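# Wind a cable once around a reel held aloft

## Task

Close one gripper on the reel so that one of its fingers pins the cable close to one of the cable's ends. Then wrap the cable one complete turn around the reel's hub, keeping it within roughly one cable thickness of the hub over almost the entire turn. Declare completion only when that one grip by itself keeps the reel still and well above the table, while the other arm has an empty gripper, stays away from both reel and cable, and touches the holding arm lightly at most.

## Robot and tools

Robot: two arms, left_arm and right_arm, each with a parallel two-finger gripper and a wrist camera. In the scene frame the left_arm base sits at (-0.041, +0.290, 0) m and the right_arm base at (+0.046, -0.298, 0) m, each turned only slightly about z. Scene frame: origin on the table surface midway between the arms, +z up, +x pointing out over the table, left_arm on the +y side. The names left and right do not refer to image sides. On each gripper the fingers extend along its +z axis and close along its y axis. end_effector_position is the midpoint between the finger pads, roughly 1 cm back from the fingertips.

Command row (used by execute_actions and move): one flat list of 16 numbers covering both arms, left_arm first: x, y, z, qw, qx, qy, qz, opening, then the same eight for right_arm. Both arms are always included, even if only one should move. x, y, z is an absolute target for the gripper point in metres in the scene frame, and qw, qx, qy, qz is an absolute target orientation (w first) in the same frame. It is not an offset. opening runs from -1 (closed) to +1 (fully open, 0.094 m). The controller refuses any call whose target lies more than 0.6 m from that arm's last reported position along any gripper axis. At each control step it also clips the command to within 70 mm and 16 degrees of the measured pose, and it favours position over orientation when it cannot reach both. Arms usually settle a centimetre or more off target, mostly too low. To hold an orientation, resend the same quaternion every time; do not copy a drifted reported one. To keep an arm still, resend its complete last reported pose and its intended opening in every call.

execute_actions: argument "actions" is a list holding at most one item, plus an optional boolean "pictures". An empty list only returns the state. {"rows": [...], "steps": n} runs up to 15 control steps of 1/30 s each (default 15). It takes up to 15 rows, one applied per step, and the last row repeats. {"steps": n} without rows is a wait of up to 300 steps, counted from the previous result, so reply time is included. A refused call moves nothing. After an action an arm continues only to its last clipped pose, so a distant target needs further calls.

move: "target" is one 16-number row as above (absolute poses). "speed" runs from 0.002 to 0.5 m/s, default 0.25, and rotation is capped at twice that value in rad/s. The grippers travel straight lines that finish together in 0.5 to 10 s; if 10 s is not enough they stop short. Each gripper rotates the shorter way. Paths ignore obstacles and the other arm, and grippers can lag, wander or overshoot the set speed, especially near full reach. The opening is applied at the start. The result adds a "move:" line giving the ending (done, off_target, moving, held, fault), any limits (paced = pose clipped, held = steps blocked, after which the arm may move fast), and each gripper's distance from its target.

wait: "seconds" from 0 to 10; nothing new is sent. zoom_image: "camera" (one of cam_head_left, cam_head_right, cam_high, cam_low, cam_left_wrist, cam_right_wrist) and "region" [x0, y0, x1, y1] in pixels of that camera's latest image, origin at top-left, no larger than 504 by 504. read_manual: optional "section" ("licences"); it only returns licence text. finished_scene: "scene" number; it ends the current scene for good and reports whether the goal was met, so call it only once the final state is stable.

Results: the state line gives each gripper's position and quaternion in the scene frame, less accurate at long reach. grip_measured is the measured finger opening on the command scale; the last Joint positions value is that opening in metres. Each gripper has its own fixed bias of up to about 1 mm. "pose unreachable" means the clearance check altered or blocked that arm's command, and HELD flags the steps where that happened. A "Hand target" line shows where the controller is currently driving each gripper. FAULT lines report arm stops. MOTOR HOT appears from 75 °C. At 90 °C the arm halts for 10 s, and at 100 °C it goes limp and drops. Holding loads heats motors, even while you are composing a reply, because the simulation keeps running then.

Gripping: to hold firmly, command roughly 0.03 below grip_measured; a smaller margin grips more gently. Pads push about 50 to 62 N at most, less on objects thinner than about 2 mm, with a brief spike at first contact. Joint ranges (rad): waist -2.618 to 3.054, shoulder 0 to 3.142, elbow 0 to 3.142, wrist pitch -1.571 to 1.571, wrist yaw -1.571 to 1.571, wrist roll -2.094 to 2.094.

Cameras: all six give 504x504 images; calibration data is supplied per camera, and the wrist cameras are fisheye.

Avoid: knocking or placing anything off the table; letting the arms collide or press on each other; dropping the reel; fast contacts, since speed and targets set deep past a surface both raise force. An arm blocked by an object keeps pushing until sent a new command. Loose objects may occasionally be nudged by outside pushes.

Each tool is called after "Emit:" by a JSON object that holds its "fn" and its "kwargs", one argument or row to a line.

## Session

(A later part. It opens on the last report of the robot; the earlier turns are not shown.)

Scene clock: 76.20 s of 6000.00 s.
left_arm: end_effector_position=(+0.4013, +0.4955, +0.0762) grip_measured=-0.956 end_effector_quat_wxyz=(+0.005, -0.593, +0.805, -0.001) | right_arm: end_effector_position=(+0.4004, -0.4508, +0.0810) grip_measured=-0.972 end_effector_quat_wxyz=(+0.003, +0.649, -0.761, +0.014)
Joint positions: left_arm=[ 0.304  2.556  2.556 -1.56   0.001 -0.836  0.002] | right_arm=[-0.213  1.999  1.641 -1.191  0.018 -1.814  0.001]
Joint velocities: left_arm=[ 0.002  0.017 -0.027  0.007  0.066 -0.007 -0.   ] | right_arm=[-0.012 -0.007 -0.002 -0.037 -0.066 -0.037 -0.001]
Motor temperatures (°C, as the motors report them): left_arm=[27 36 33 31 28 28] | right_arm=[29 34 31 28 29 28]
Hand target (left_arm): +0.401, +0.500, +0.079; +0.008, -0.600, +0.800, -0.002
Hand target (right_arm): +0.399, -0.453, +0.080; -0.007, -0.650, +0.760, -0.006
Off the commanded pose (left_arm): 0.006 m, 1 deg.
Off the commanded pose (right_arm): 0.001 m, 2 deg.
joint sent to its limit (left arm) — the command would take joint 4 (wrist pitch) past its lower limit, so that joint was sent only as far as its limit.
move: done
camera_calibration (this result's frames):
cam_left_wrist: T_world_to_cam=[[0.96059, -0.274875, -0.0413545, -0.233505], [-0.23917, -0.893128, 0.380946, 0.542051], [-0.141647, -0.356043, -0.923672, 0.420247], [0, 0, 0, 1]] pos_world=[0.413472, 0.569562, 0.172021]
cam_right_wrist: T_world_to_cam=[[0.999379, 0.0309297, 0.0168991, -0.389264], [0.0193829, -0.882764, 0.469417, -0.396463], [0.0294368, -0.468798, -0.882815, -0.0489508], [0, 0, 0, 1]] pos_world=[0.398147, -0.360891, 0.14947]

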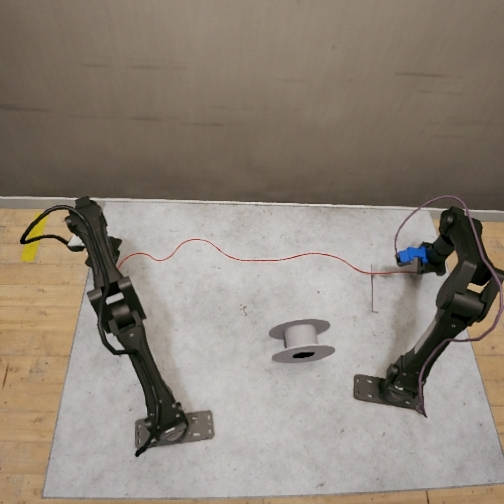

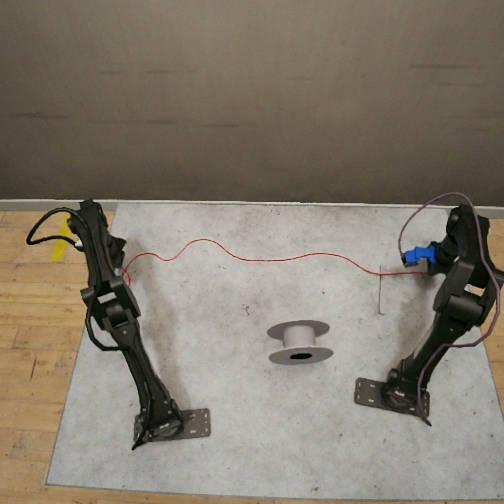

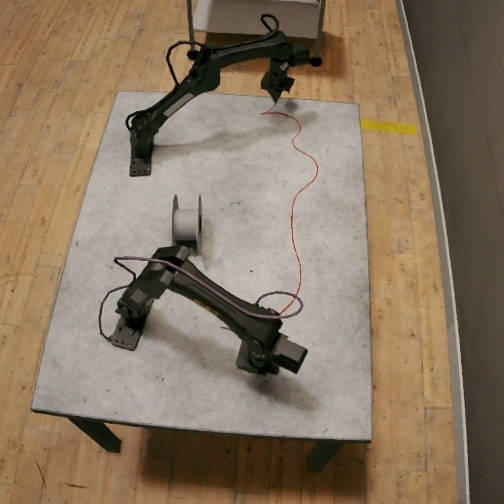

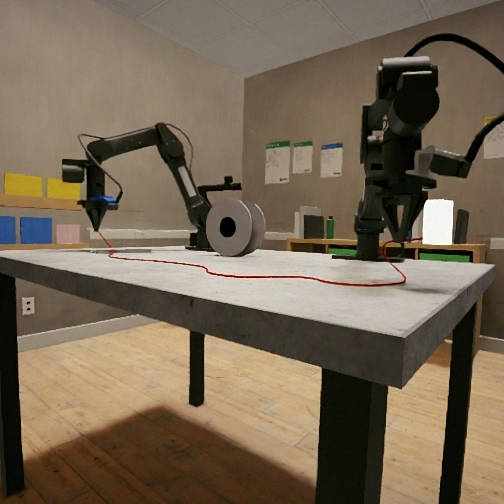

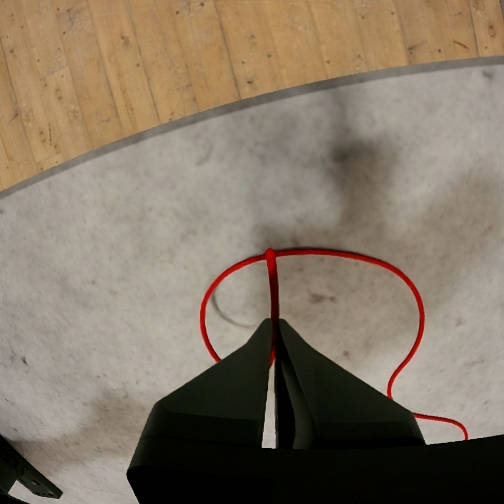

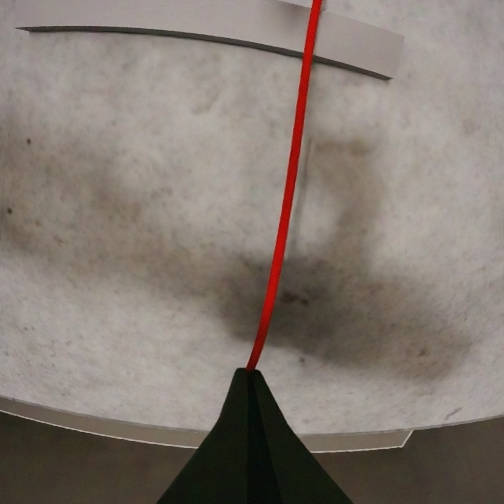

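Emit:
{"fn": "move", "kwargs": {
  "target": [0.5,0.42,0.04,0,-0.3,0.95,0,-0.99,0.4,-0.45,0.06,0,-0.65,0.76,0,-0.99]
}}

Emit:
{"fn": "move", "kwargs": {
  "target": [0.5,0.42,0.1,0,-0.3,0.95,0,-0.2,0.4,-0.45,0.06,0,-0.65,0.76,0,-0.99]
}}

Emit:
{"fn": "move", "kwargs": {
  "target": [0.46,0.14,0.09,0,0.65,0.76,0,-0.2,0.4,-0.45,0.06,0,-0.65,0.76,0,-0.99]
}}

Scene clock: 86.57 s of 6000.00 s.
left_arm: end_effector_position=(+0.4884, +0.4174, +0.0339) grip_measured=-0.956 end_effector_quat_wxyz=(+0.069, -0.305, +0.950, -0.006) | right_arm: end_effector_position=(+0.4047, -0.4526, +0.0702) grip_measured=-0.972 end_effector_quat_wxyz=(+0.001, +0.649, -0.760, +0.018)
Joint positions: left_arm=[ 0.105  2.796  2.845 -1.482  0.001 -0.387  0.002] | right_arm=[-0.213  2.015  1.622 -1.147  0.018 -1.816  0.001]
Joint velocities: left_arm=[ 0.012 -0.007 -0.007 -0.007  0.007  0.022 -0.001] | right_arm=[-0.007 -0.002 -0.002  0.037 -0.066  0.007  0.   ]
Motor temperatures (°C, as the motors report them): left_arm=[27 36 33 31 28 28] | right_arm=[29 34 31 28 29 28]
Hand target (left_arm): +0.497, +0.418, +0.040; +0.088, -0.299, +0.950, -0.006
Hand target (right_arm): +0.400, -0.450, +0.060; +0.000, -0.650, +0.760, +0.000
Off the commanded pose (left_arm): 0.013 m, 8 deg.
Off the commanded pose (right_arm): 0.012 m, 2 deg.
elbow stopped short (left arm): the move would have taken joint 3 (elbow) straighter than the controller allows; a more bent joint 3 avoids this.
After step 180, 2.50 s passed at rest.
move: off_target (left_arm, right_arm)
camera_calibration (this result's frames):
cam_left_wrist: T_world_to_cam=[[0.602308, -0.798242, 0.00594185, 0.0514686], [-0.770019, -0.579018, 0.267972, 0.641185], [-0.210466, -0.165977, -0.963408, 0.321363], [0, 0, 0, 1]] pos_world=[0.53036, 0.465681, 0.137479]
cam_right_wrist: T_world_to_cam=[[0.999155, 0.0332807, 0.0241042, -0.392698], [0.0179574, -0.881228, 0.472351, -0.39206], [0.0369615, -0.471519, -0.881081, -0.0638182], [0, 0, 0, 1]] pos_world=[0.401765, -0.362516, 0.138426]

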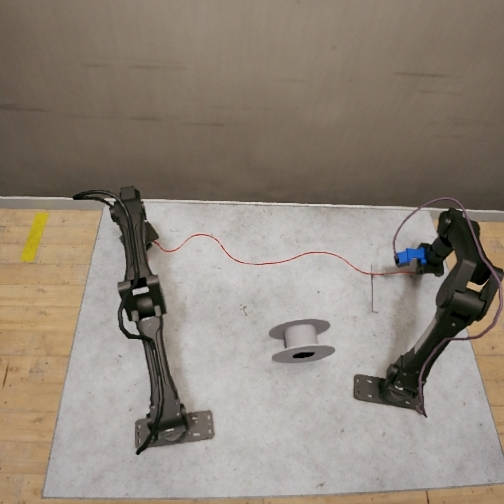

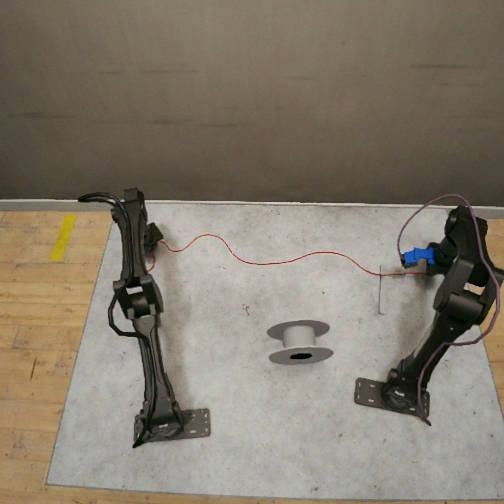

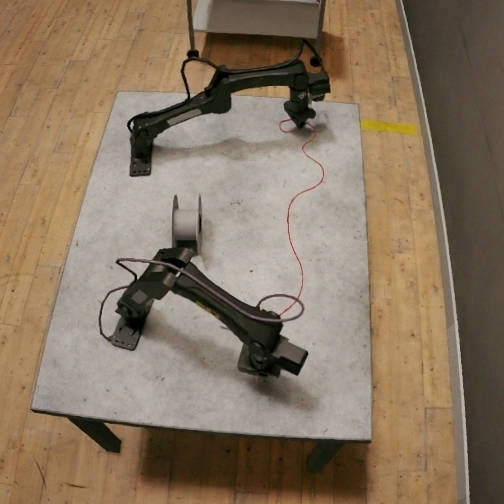

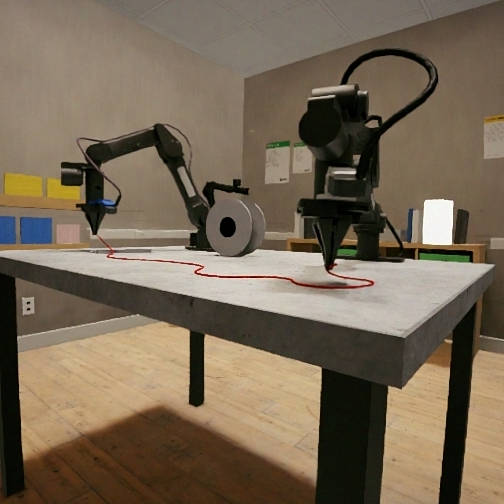

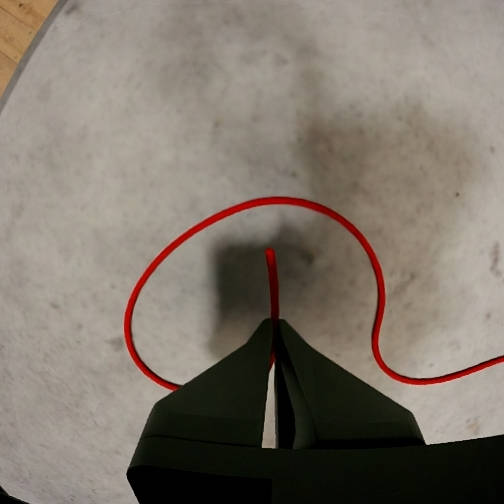

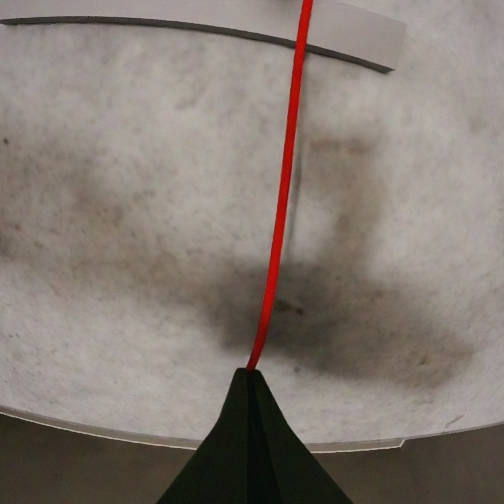

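Scene clock: 87.40 s of 6000.00 s.
left_arm: end_effector_position=(+0.4945, +0.4189, +0.0865) grip_measured=-0.203 end_effector_quat_wxyz=(+0.119, -0.302, +0.946, -0.009) | right_arm: end_effector_position=(+0.4049, -0.4527, +0.0702) grip_measured=-0.972 end_effector_quat_wxyz=(+0.001, +0.650, -0.760, +0.018)
Joint positions: left_arm=[ 0.105  2.701  2.854 -1.485  0.001 -0.383  0.037] | right_arm=[-0.213  2.015  1.622 -1.146  0.018 -1.816  0.001]
Joint velocities: left_arm=[ 0.012 -0.007 -0.002  0.007  0.022 -0.007 -0.001] | right_arm=[ 0.002 -0.017  0.007 -0.007  0.037  0.007 -0.001]
Motor temperatures (°C, as the motors report them): left_arm=[27 37 33 31 28 28] | right_arm=[29 34 31 28 29 28]
Hand target (left_arm): +0.499, +0.420, +0.100; +0.138, -0.298, +0.944, -0.010
Hand target (right_arm): +0.400, -0.450, +0.060; +0.000, -0.650, +0.760, +0.000
Off the commanded pose (left_arm): 0.015 m, 14 deg.
Off the commanded pose (right_arm): 0.012 m, 2 deg.
elbow stopped short (left arm): the move would have taken joint 3 (elbow) straighter than the controller allows; a more bent joint 3 avoids this.
move: off_target (left_arm, right_arm)
camera_calibration (this result's frames):
cam_left_wrist: T_world_to_cam=[[0.596783, -0.801114, 0.0454546, 0.0491578], [-0.794056, -0.581478, 0.177082, 0.653428], [-0.115432, -0.141773, -0.983146, 0.318131], [0, 0, 0, 1]] pos_world=[0.526245, 0.464438, 0.194824]
cam_right_wrist: T_world_to_cam=[[0.999126, 0.0336691, 0.0247847, -0.39273], [0.0179667, -0.881076, 0.472633, -0.392086], [0.0377504, -0.471775, -0.880911, -0.0643017], [0, 0, 0, 1]] pos_world=[0.401858, -0.362571, 0.138403]

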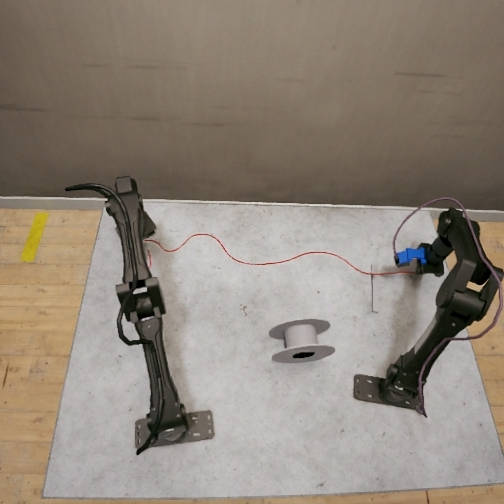

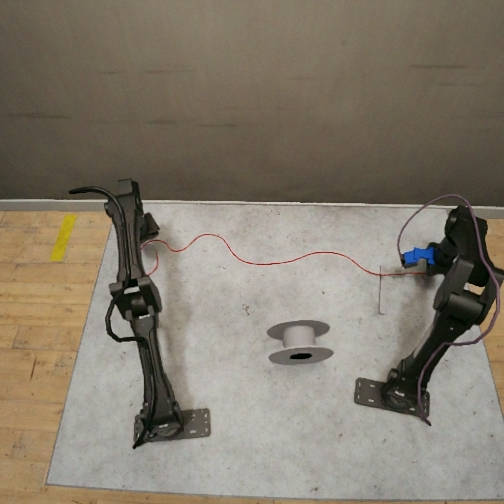

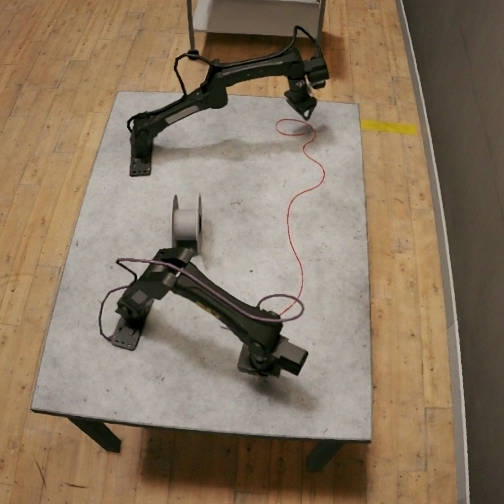

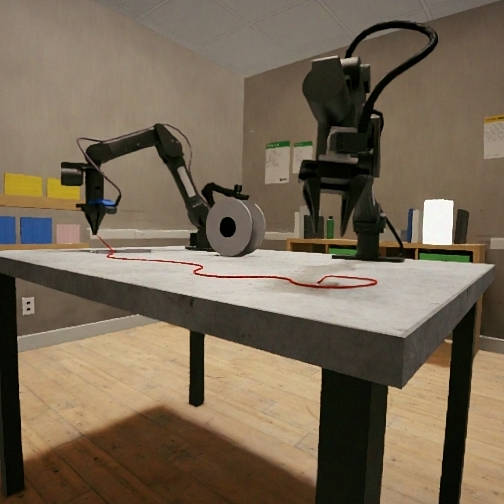

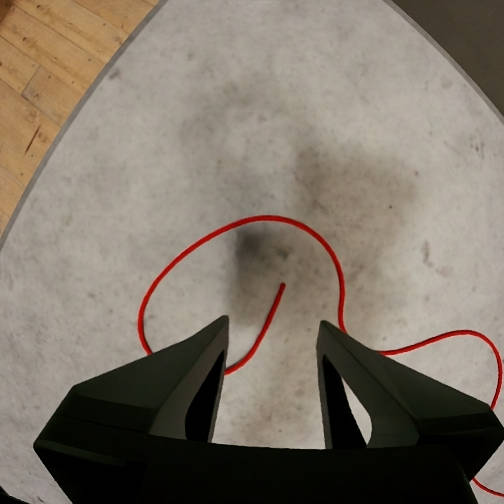

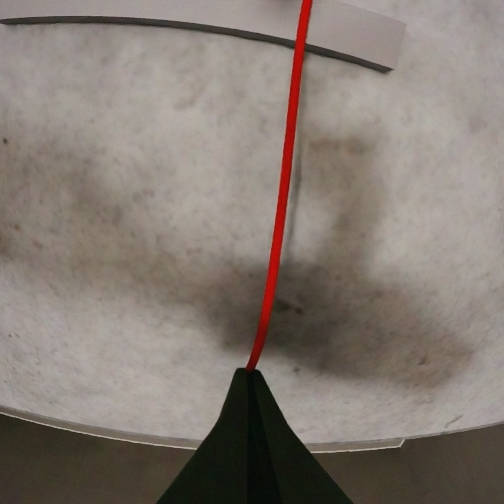

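Scene clock: 92.00 s of 6000.00 s.
left_arm: end_effector_position=(+0.4528, +0.1427, +0.0868) grip_measured=-0.203 end_effector_quat_wxyz=(+0.052, +0.644, +0.763, +0.021) | right_arm: end_effector_position=(+0.4050, -0.4527, +0.0702) grip_measured=-0.972 end_effector_quat_wxyz=(+0.001, +0.650, -0.760, +0.018)
Joint positions: left_arm=[-0.421  2.626  2.73  -1.562  0.002  1.11   0.037] | right_arm=[-0.213  2.015  1.622 -1.146  0.018 -1.816  0.001]
Joint velocities: left_arm=[-0.017  0.002  0.002 -0.022  0.007  0.022  0.   ] | right_arm=[ 0.007  0.012 -0.002  0.007 -0.007 -0.051  0.   ]
Motor temperatures (°C, as the motors report them): left_arm=[27 37 33 31 28 28] | right_arm=[29 34 31 28 29 28]
Hand target (left_arm): +0.454, +0.141, +0.090; +0.055, +0.648, +0.759, +0.024
Hand target (right_arm): +0.400, -0.450, +0.060; +0.000, -0.650, +0.760, -0.000
Off the commanded pose (left_arm): 0.008 m, 6 deg.
Off the commanded pose (right_arm): 0.012 m, 2 deg.
joint sent to its limit (left arm) — the command would take joint 4 (wrist pitch) past its lower limit, so that joint was sent only as far as its limit.
move: off_target (left_arm, right_arm)
camera_calibration (this result's frames):
cam_left_wrist: T_world_to_cam=[[-0.970024, -0.193011, -0.14765, 0.492189], [-0.232476, 0.913993, 0.332524, -0.0214447], [0.0707705, 0.356881, -0.931465, 0.114514], [0, 0, 0, 1]] pos_world=[0.464345, 0.0737301, 0.186469]
cam_right_wrist: T_world_to_cam=[[0.999117, 0.0336728, 0.0251305, -0.392835], [0.0178007, -0.881006, 0.472771, -0.392032], [0.0380597, -0.471906, -0.880827, -0.0645105], [0, 0, 0, 1]] pos_world=[0.401922, -0.362598, 0.138391]

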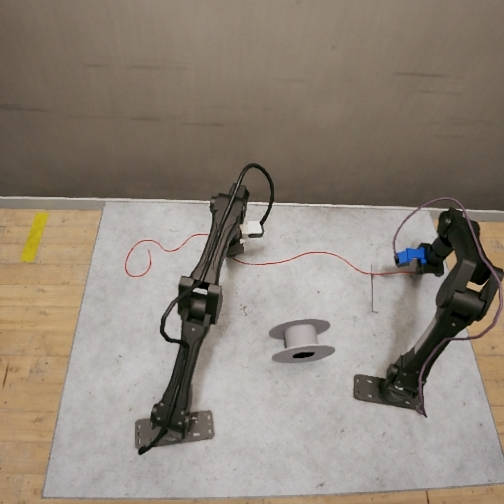

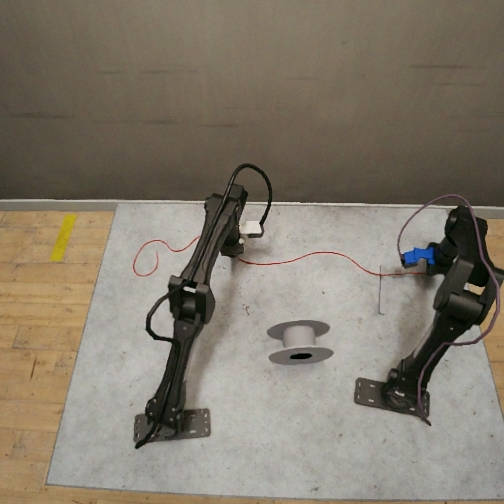

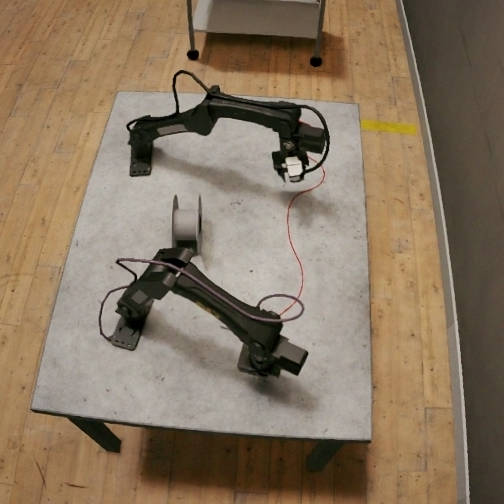

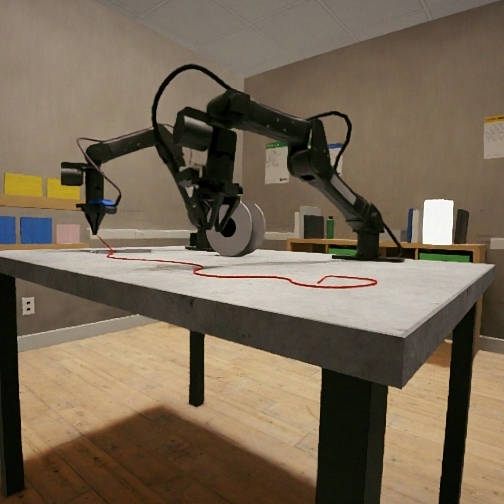

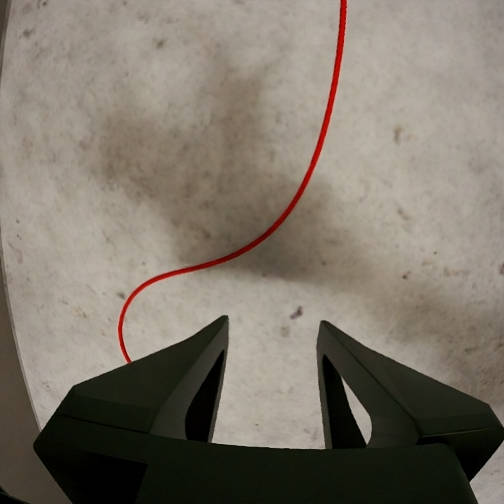

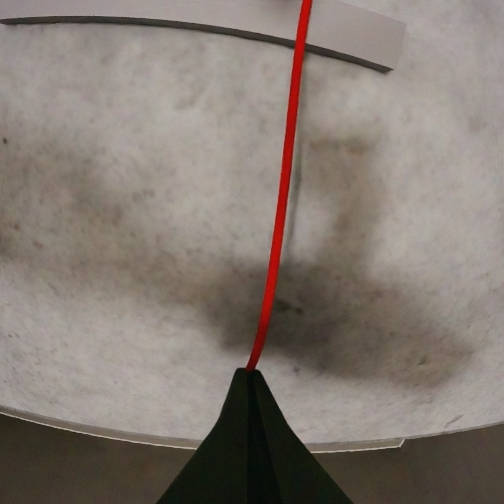

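Emit:
{"fn": "move", "kwargs": {
  "target": [0.452,0.095,0.0,0.04,0.6,0.8,0,-0.1,0.4,-0.45,0.06,0,-0.65,0.76,0,-0.99],
  "speed": 0.12
}}

Emit:
{"fn": "move", "kwargs": {
  "target": [0.452,0.095,0.0,0.04,0.6,0.8,0,-0.99,0.4,-0.45,0.06,0,-0.65,0.76,0,-0.99]
}}

Emit:
{"fn": "move", "kwargs": {
  "target": [0.33,0.305,0.05,0,0.707,0.707,0,-0.99,0.33,-0.27,0.06,0,-0.74,0.67,0,-0.99],
  "speed": 0.15
}}

Scene clock: 97.63 s of 6000.00 s.
left_arm: end_effector_position=(+0.4534, +0.1024, +0.0142) grip_measured=-0.103 end_effector_quat_wxyz=(+0.042, +0.599, +0.800, +0.007) | right_arm: end_effector_position=(+0.4050, -0.4527, +0.0702) grip_measured=-0.972 end_effector_quat_wxyz=(+0.001, +0.650, -0.760, +0.018)
Joint positions: left_arm=[-0.491  2.686  2.552 -1.354  0.009  0.924  0.042] | right_arm=[-0.213  2.015  1.622 -1.146  0.018 -1.816  0.001]
Joint velocities: left_arm=[ 0.007  0.002  0.007 -0.007 -0.037 -0.037  0.   ] | right_arm=[ 0.007 -0.012 -0.007 -0.066  0.007 -0.007  0.   ]
Motor temperatures (°C, as the motors report them): left_arm=[27 37 33 31 28 28] | right_arm=[29 34 31 28 29 28]
Hand target (left_arm): +0.451, +0.095, +0.000; +0.038, +0.599, +0.800, -0.000
Hand target (right_arm): +0.400, -0.450, +0.060; +0.000, -0.650, +0.760, -0.000
Off the commanded pose (left_arm): 0.016 m, 1 deg.
Off the commanded pose (right_arm): 0.012 m, 2 deg.
move: off_target (left_arm, right_arm)
camera_calibration (this result's frames):
cam_left_wrist: T_world_to_cam=[[-0.94607, -0.304969, -0.109296, 0.474397], [-0.323943, 0.886867, 0.329436, 0.083912], [-0.00353657, 0.347076, -0.93783, 0.0959932], [0, 0, 0, 1]] pos_world=[0.476335, 0.0369406, 0.114232]
cam_right_wrist: T_world_to_cam=[[0.999117, 0.0336728, 0.0251305, -0.392835], [0.0178007, -0.881006, 0.472771, -0.392032], [0.0380597, -0.471906, -0.880827, -0.0645105], [0, 0, 0, 1]] pos_world=[0.401922, -0.362598, 0.138391]

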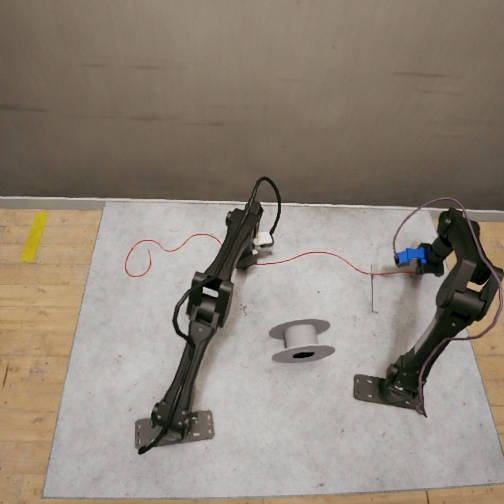

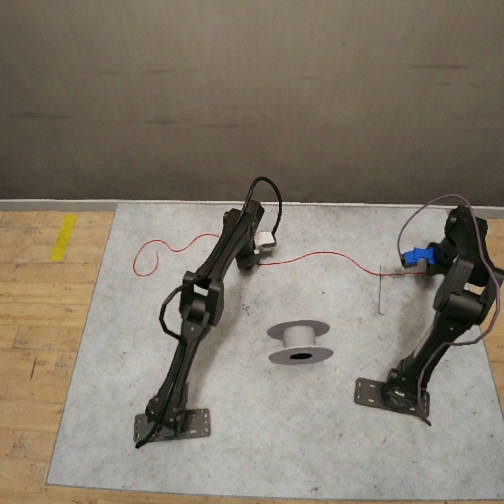

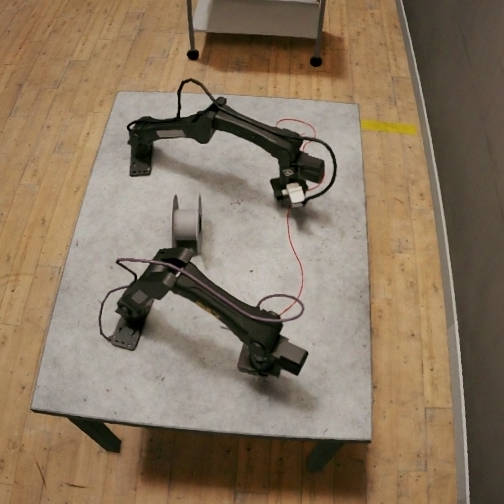

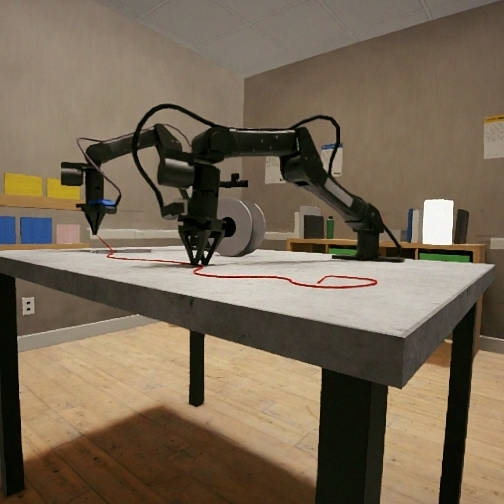

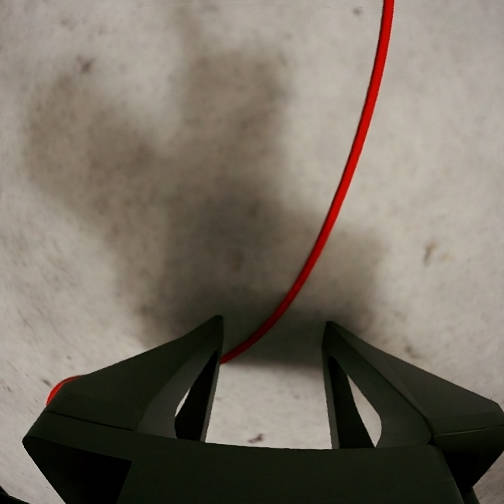

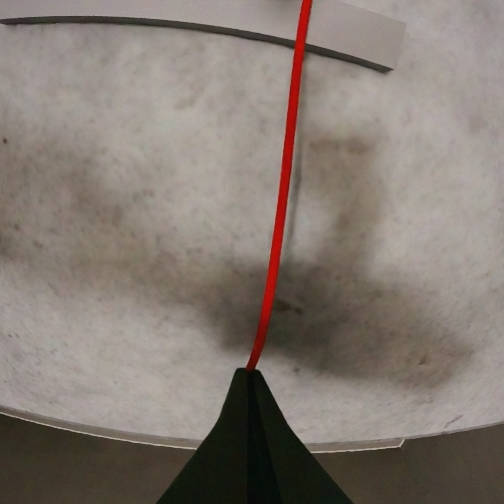

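Scene clock: 98.33 s of 6000.00 s.
left_arm: end_effector_position=(+0.4577, +0.1004, +0.0146) grip_measured=-0.958 end_effector_quat_wxyz=(+0.051, +0.598, +0.800, +0.009) | right_arm: end_effector_position=(+0.4050, -0.4527, +0.0702) grip_measured=-0.972 end_effector_quat_wxyz=(+0.001, +0.650, -0.760, +0.018)
Joint positions: left_arm=[-0.491  2.686  2.552 -1.335  0.012  0.921  0.002] | right_arm=[-0.213  2.015  1.622 -1.146  0.018 -1.816  0.001]
Joint velocities: left_arm=[ 0.012  0.002 -0.012  0.037  0.066 -0.007 -0.001] | right_arm=[-0.022 -0.027 -0.007  0.066 -0.066 -0.051  0.   ]
Motor temperatures (°C, as the motors report them): left_arm=[27 37 33 31 28 28] | right_arm=[29 34 31 28 29 28]
Hand target (left_arm): +0.452, +0.095, +0.000; +0.039, +0.600, +0.799, -0.000
Hand target (right_arm): +0.400, -0.450, +0.060; +0.000, -0.650, +0.760, -0.000
Off the commanded pose (left_arm): 0.017 m, 2 deg.
Off the commanded pose (right_arm): 0.012 m, 2 deg.
move: off_target (left_arm, right_arm)
camera_calibration (this result's frames):
cam_left_wrist: T_world_to_cam=[[-0.943359, -0.308334, -0.122493, 0.477151], [-0.331574, 0.889001, 0.315811, 0.0904468], [0.0115208, 0.338538, -0.940882, 0.0911449], [0, 0, 0, 1]] pos_world=[0.479065, 0.0358585, 0.11564]
cam_right_wrist: T_world_to_cam=[[0.999117, 0.0336728, 0.0251305, -0.392835], [0.0178007, -0.881006, 0.472771, -0.392032], [0.0380597, -0.471906, -0.880827, -0.0645105], [0, 0, 0, 1]] pos_world=[0.401922, -0.362598, 0.138391]

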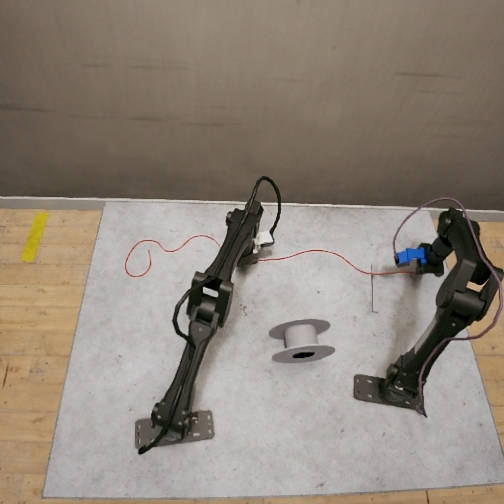

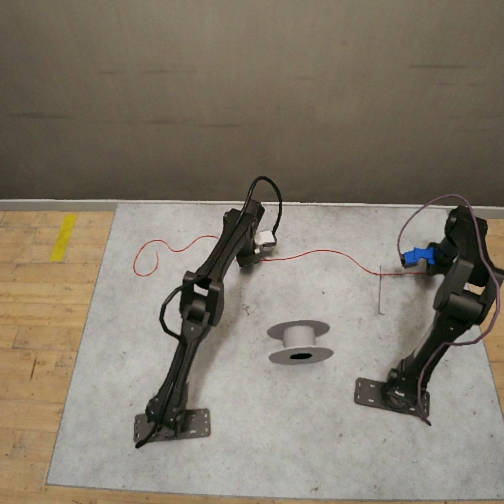

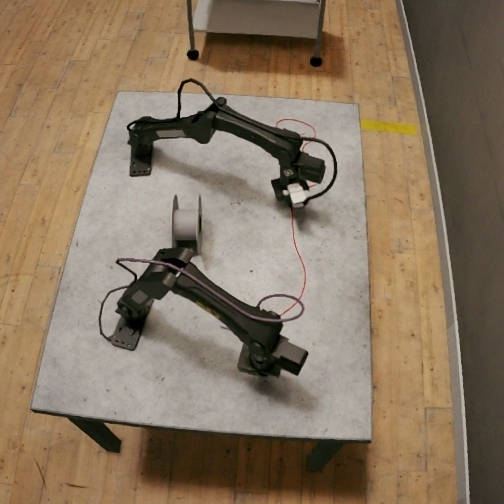

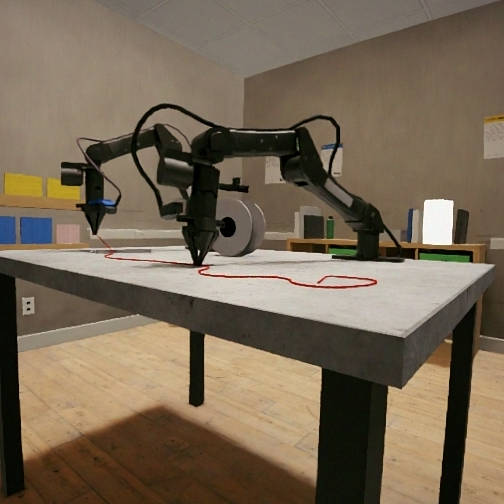

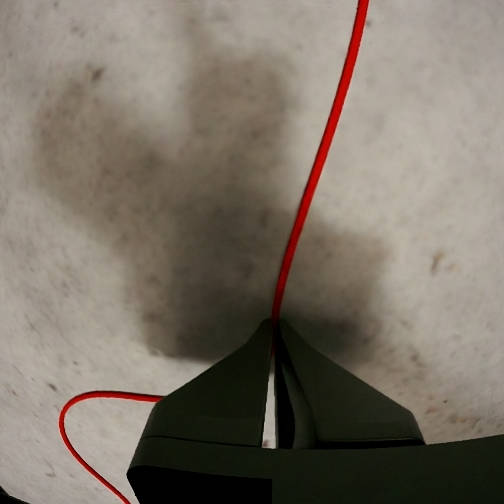

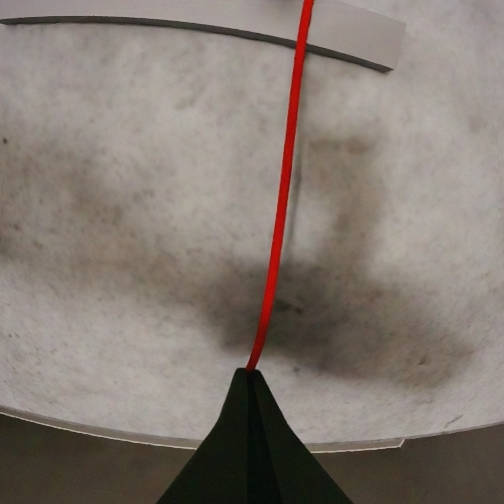

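Scene clock: 100.50 s of 6000.00 s.
left_arm: end_effector_position=(+0.3374, +0.3068, +0.0465) grip_measured=-0.958 end_effector_quat_wxyz=(-0.004, +0.704, +0.710, -0.004) | right_arm: end_effector_position=(+0.3348, -0.2721, +0.0572) grip_measured=-0.972 end_effector_quat_wxyz=(+0.002, +0.743, -0.670, +0.001)
Joint positions: left_arm=[-0.088  2.028  1.546 -1.1   -0.     1.605  0.002] | right_arm=[ 0.278  1.682  1.138 -1.028  0.005 -1.585  0.001]
Joint velocities: left_arm=[-0.002 -0.022 -0.002 -0.022  0.022  0.022 -0.   ] | right_arm=[ 0.007 -0.002  0.002  0.022 -0.022  0.007 -0.   ]
Motor temperatures (°C, as the motors report them): left_arm=[27 38 33 31 28 28] | right_arm=[29 34 31 28 29 28]
Hand target (left_arm): +0.336, +0.307, +0.051; +0.002, +0.707, +0.708, +0.001
Hand target (right_arm): +0.331, -0.268, +0.058; -0.006, +0.742, -0.671, -0.003
Off the commanded pose (left_arm): 0.008 m, 1 deg.
Off the commanded pose (right_arm): 0.006 m, 0 deg.
move: done
camera_calibration (this result's frames):
cam_left_wrist: T_world_to_cam=[[-0.99884, -0.0293445, -0.0381798, 0.360409], [-0.0418567, 0.921089, 0.387095, -0.253919], [0.0238079, 0.388244, -0.921249, 0.0322749], [0, 0, 0, 1]] pos_world=[0.348595, 0.231928, 0.141785]
cam_right_wrist: T_world_to_cam=[[0.95739, 0.288791, 0.00193003, -0.243788], [0.257011, -0.855046, 0.450379, -0.297283], [0.131716, -0.430693, -0.892835, -0.00757423], [0, 0, 0, 1]] pos_world=[0.310803, -0.187049, 0.127598]

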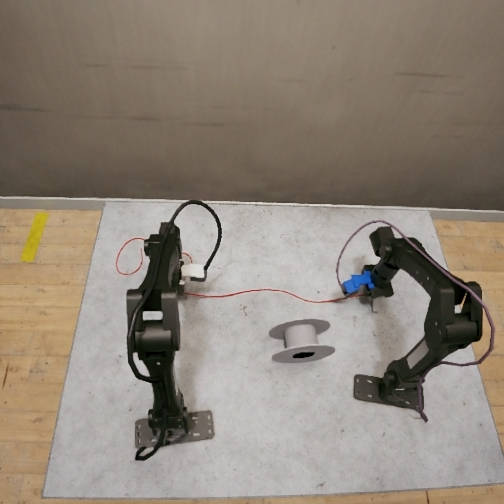

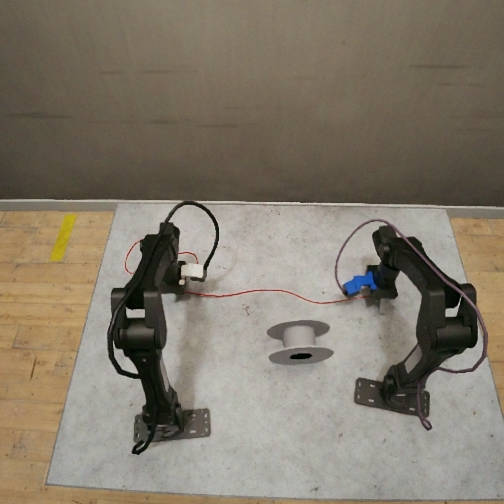

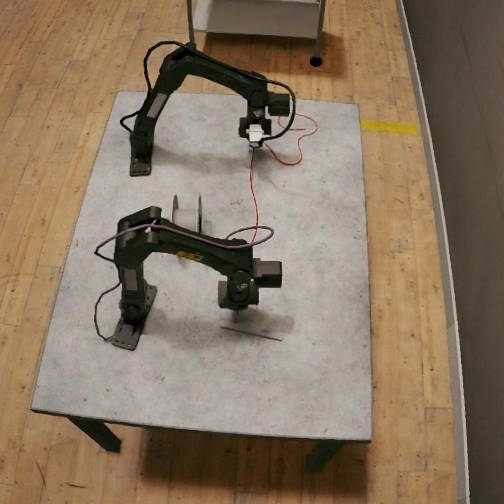

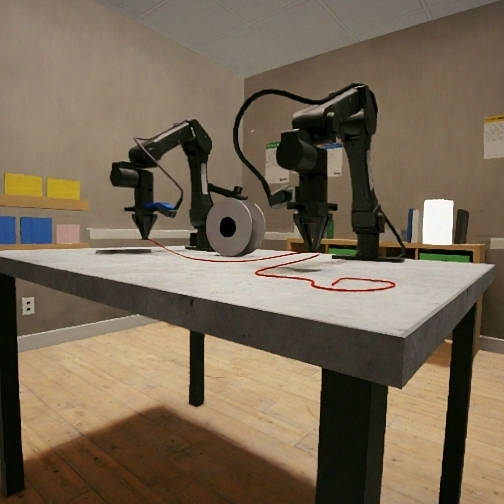

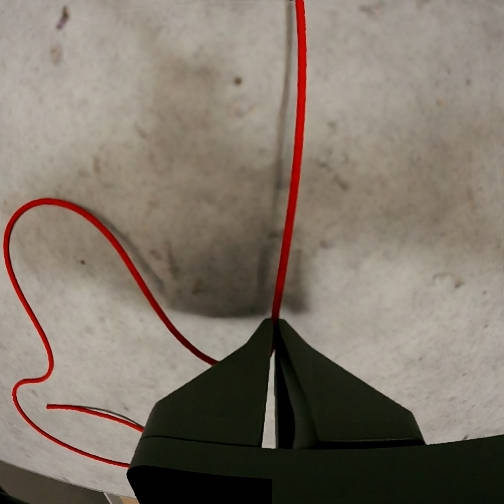

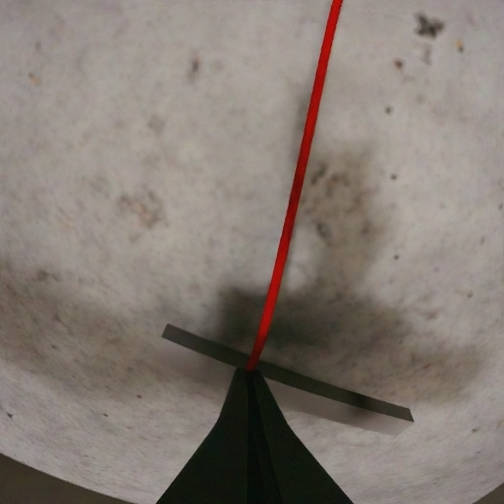

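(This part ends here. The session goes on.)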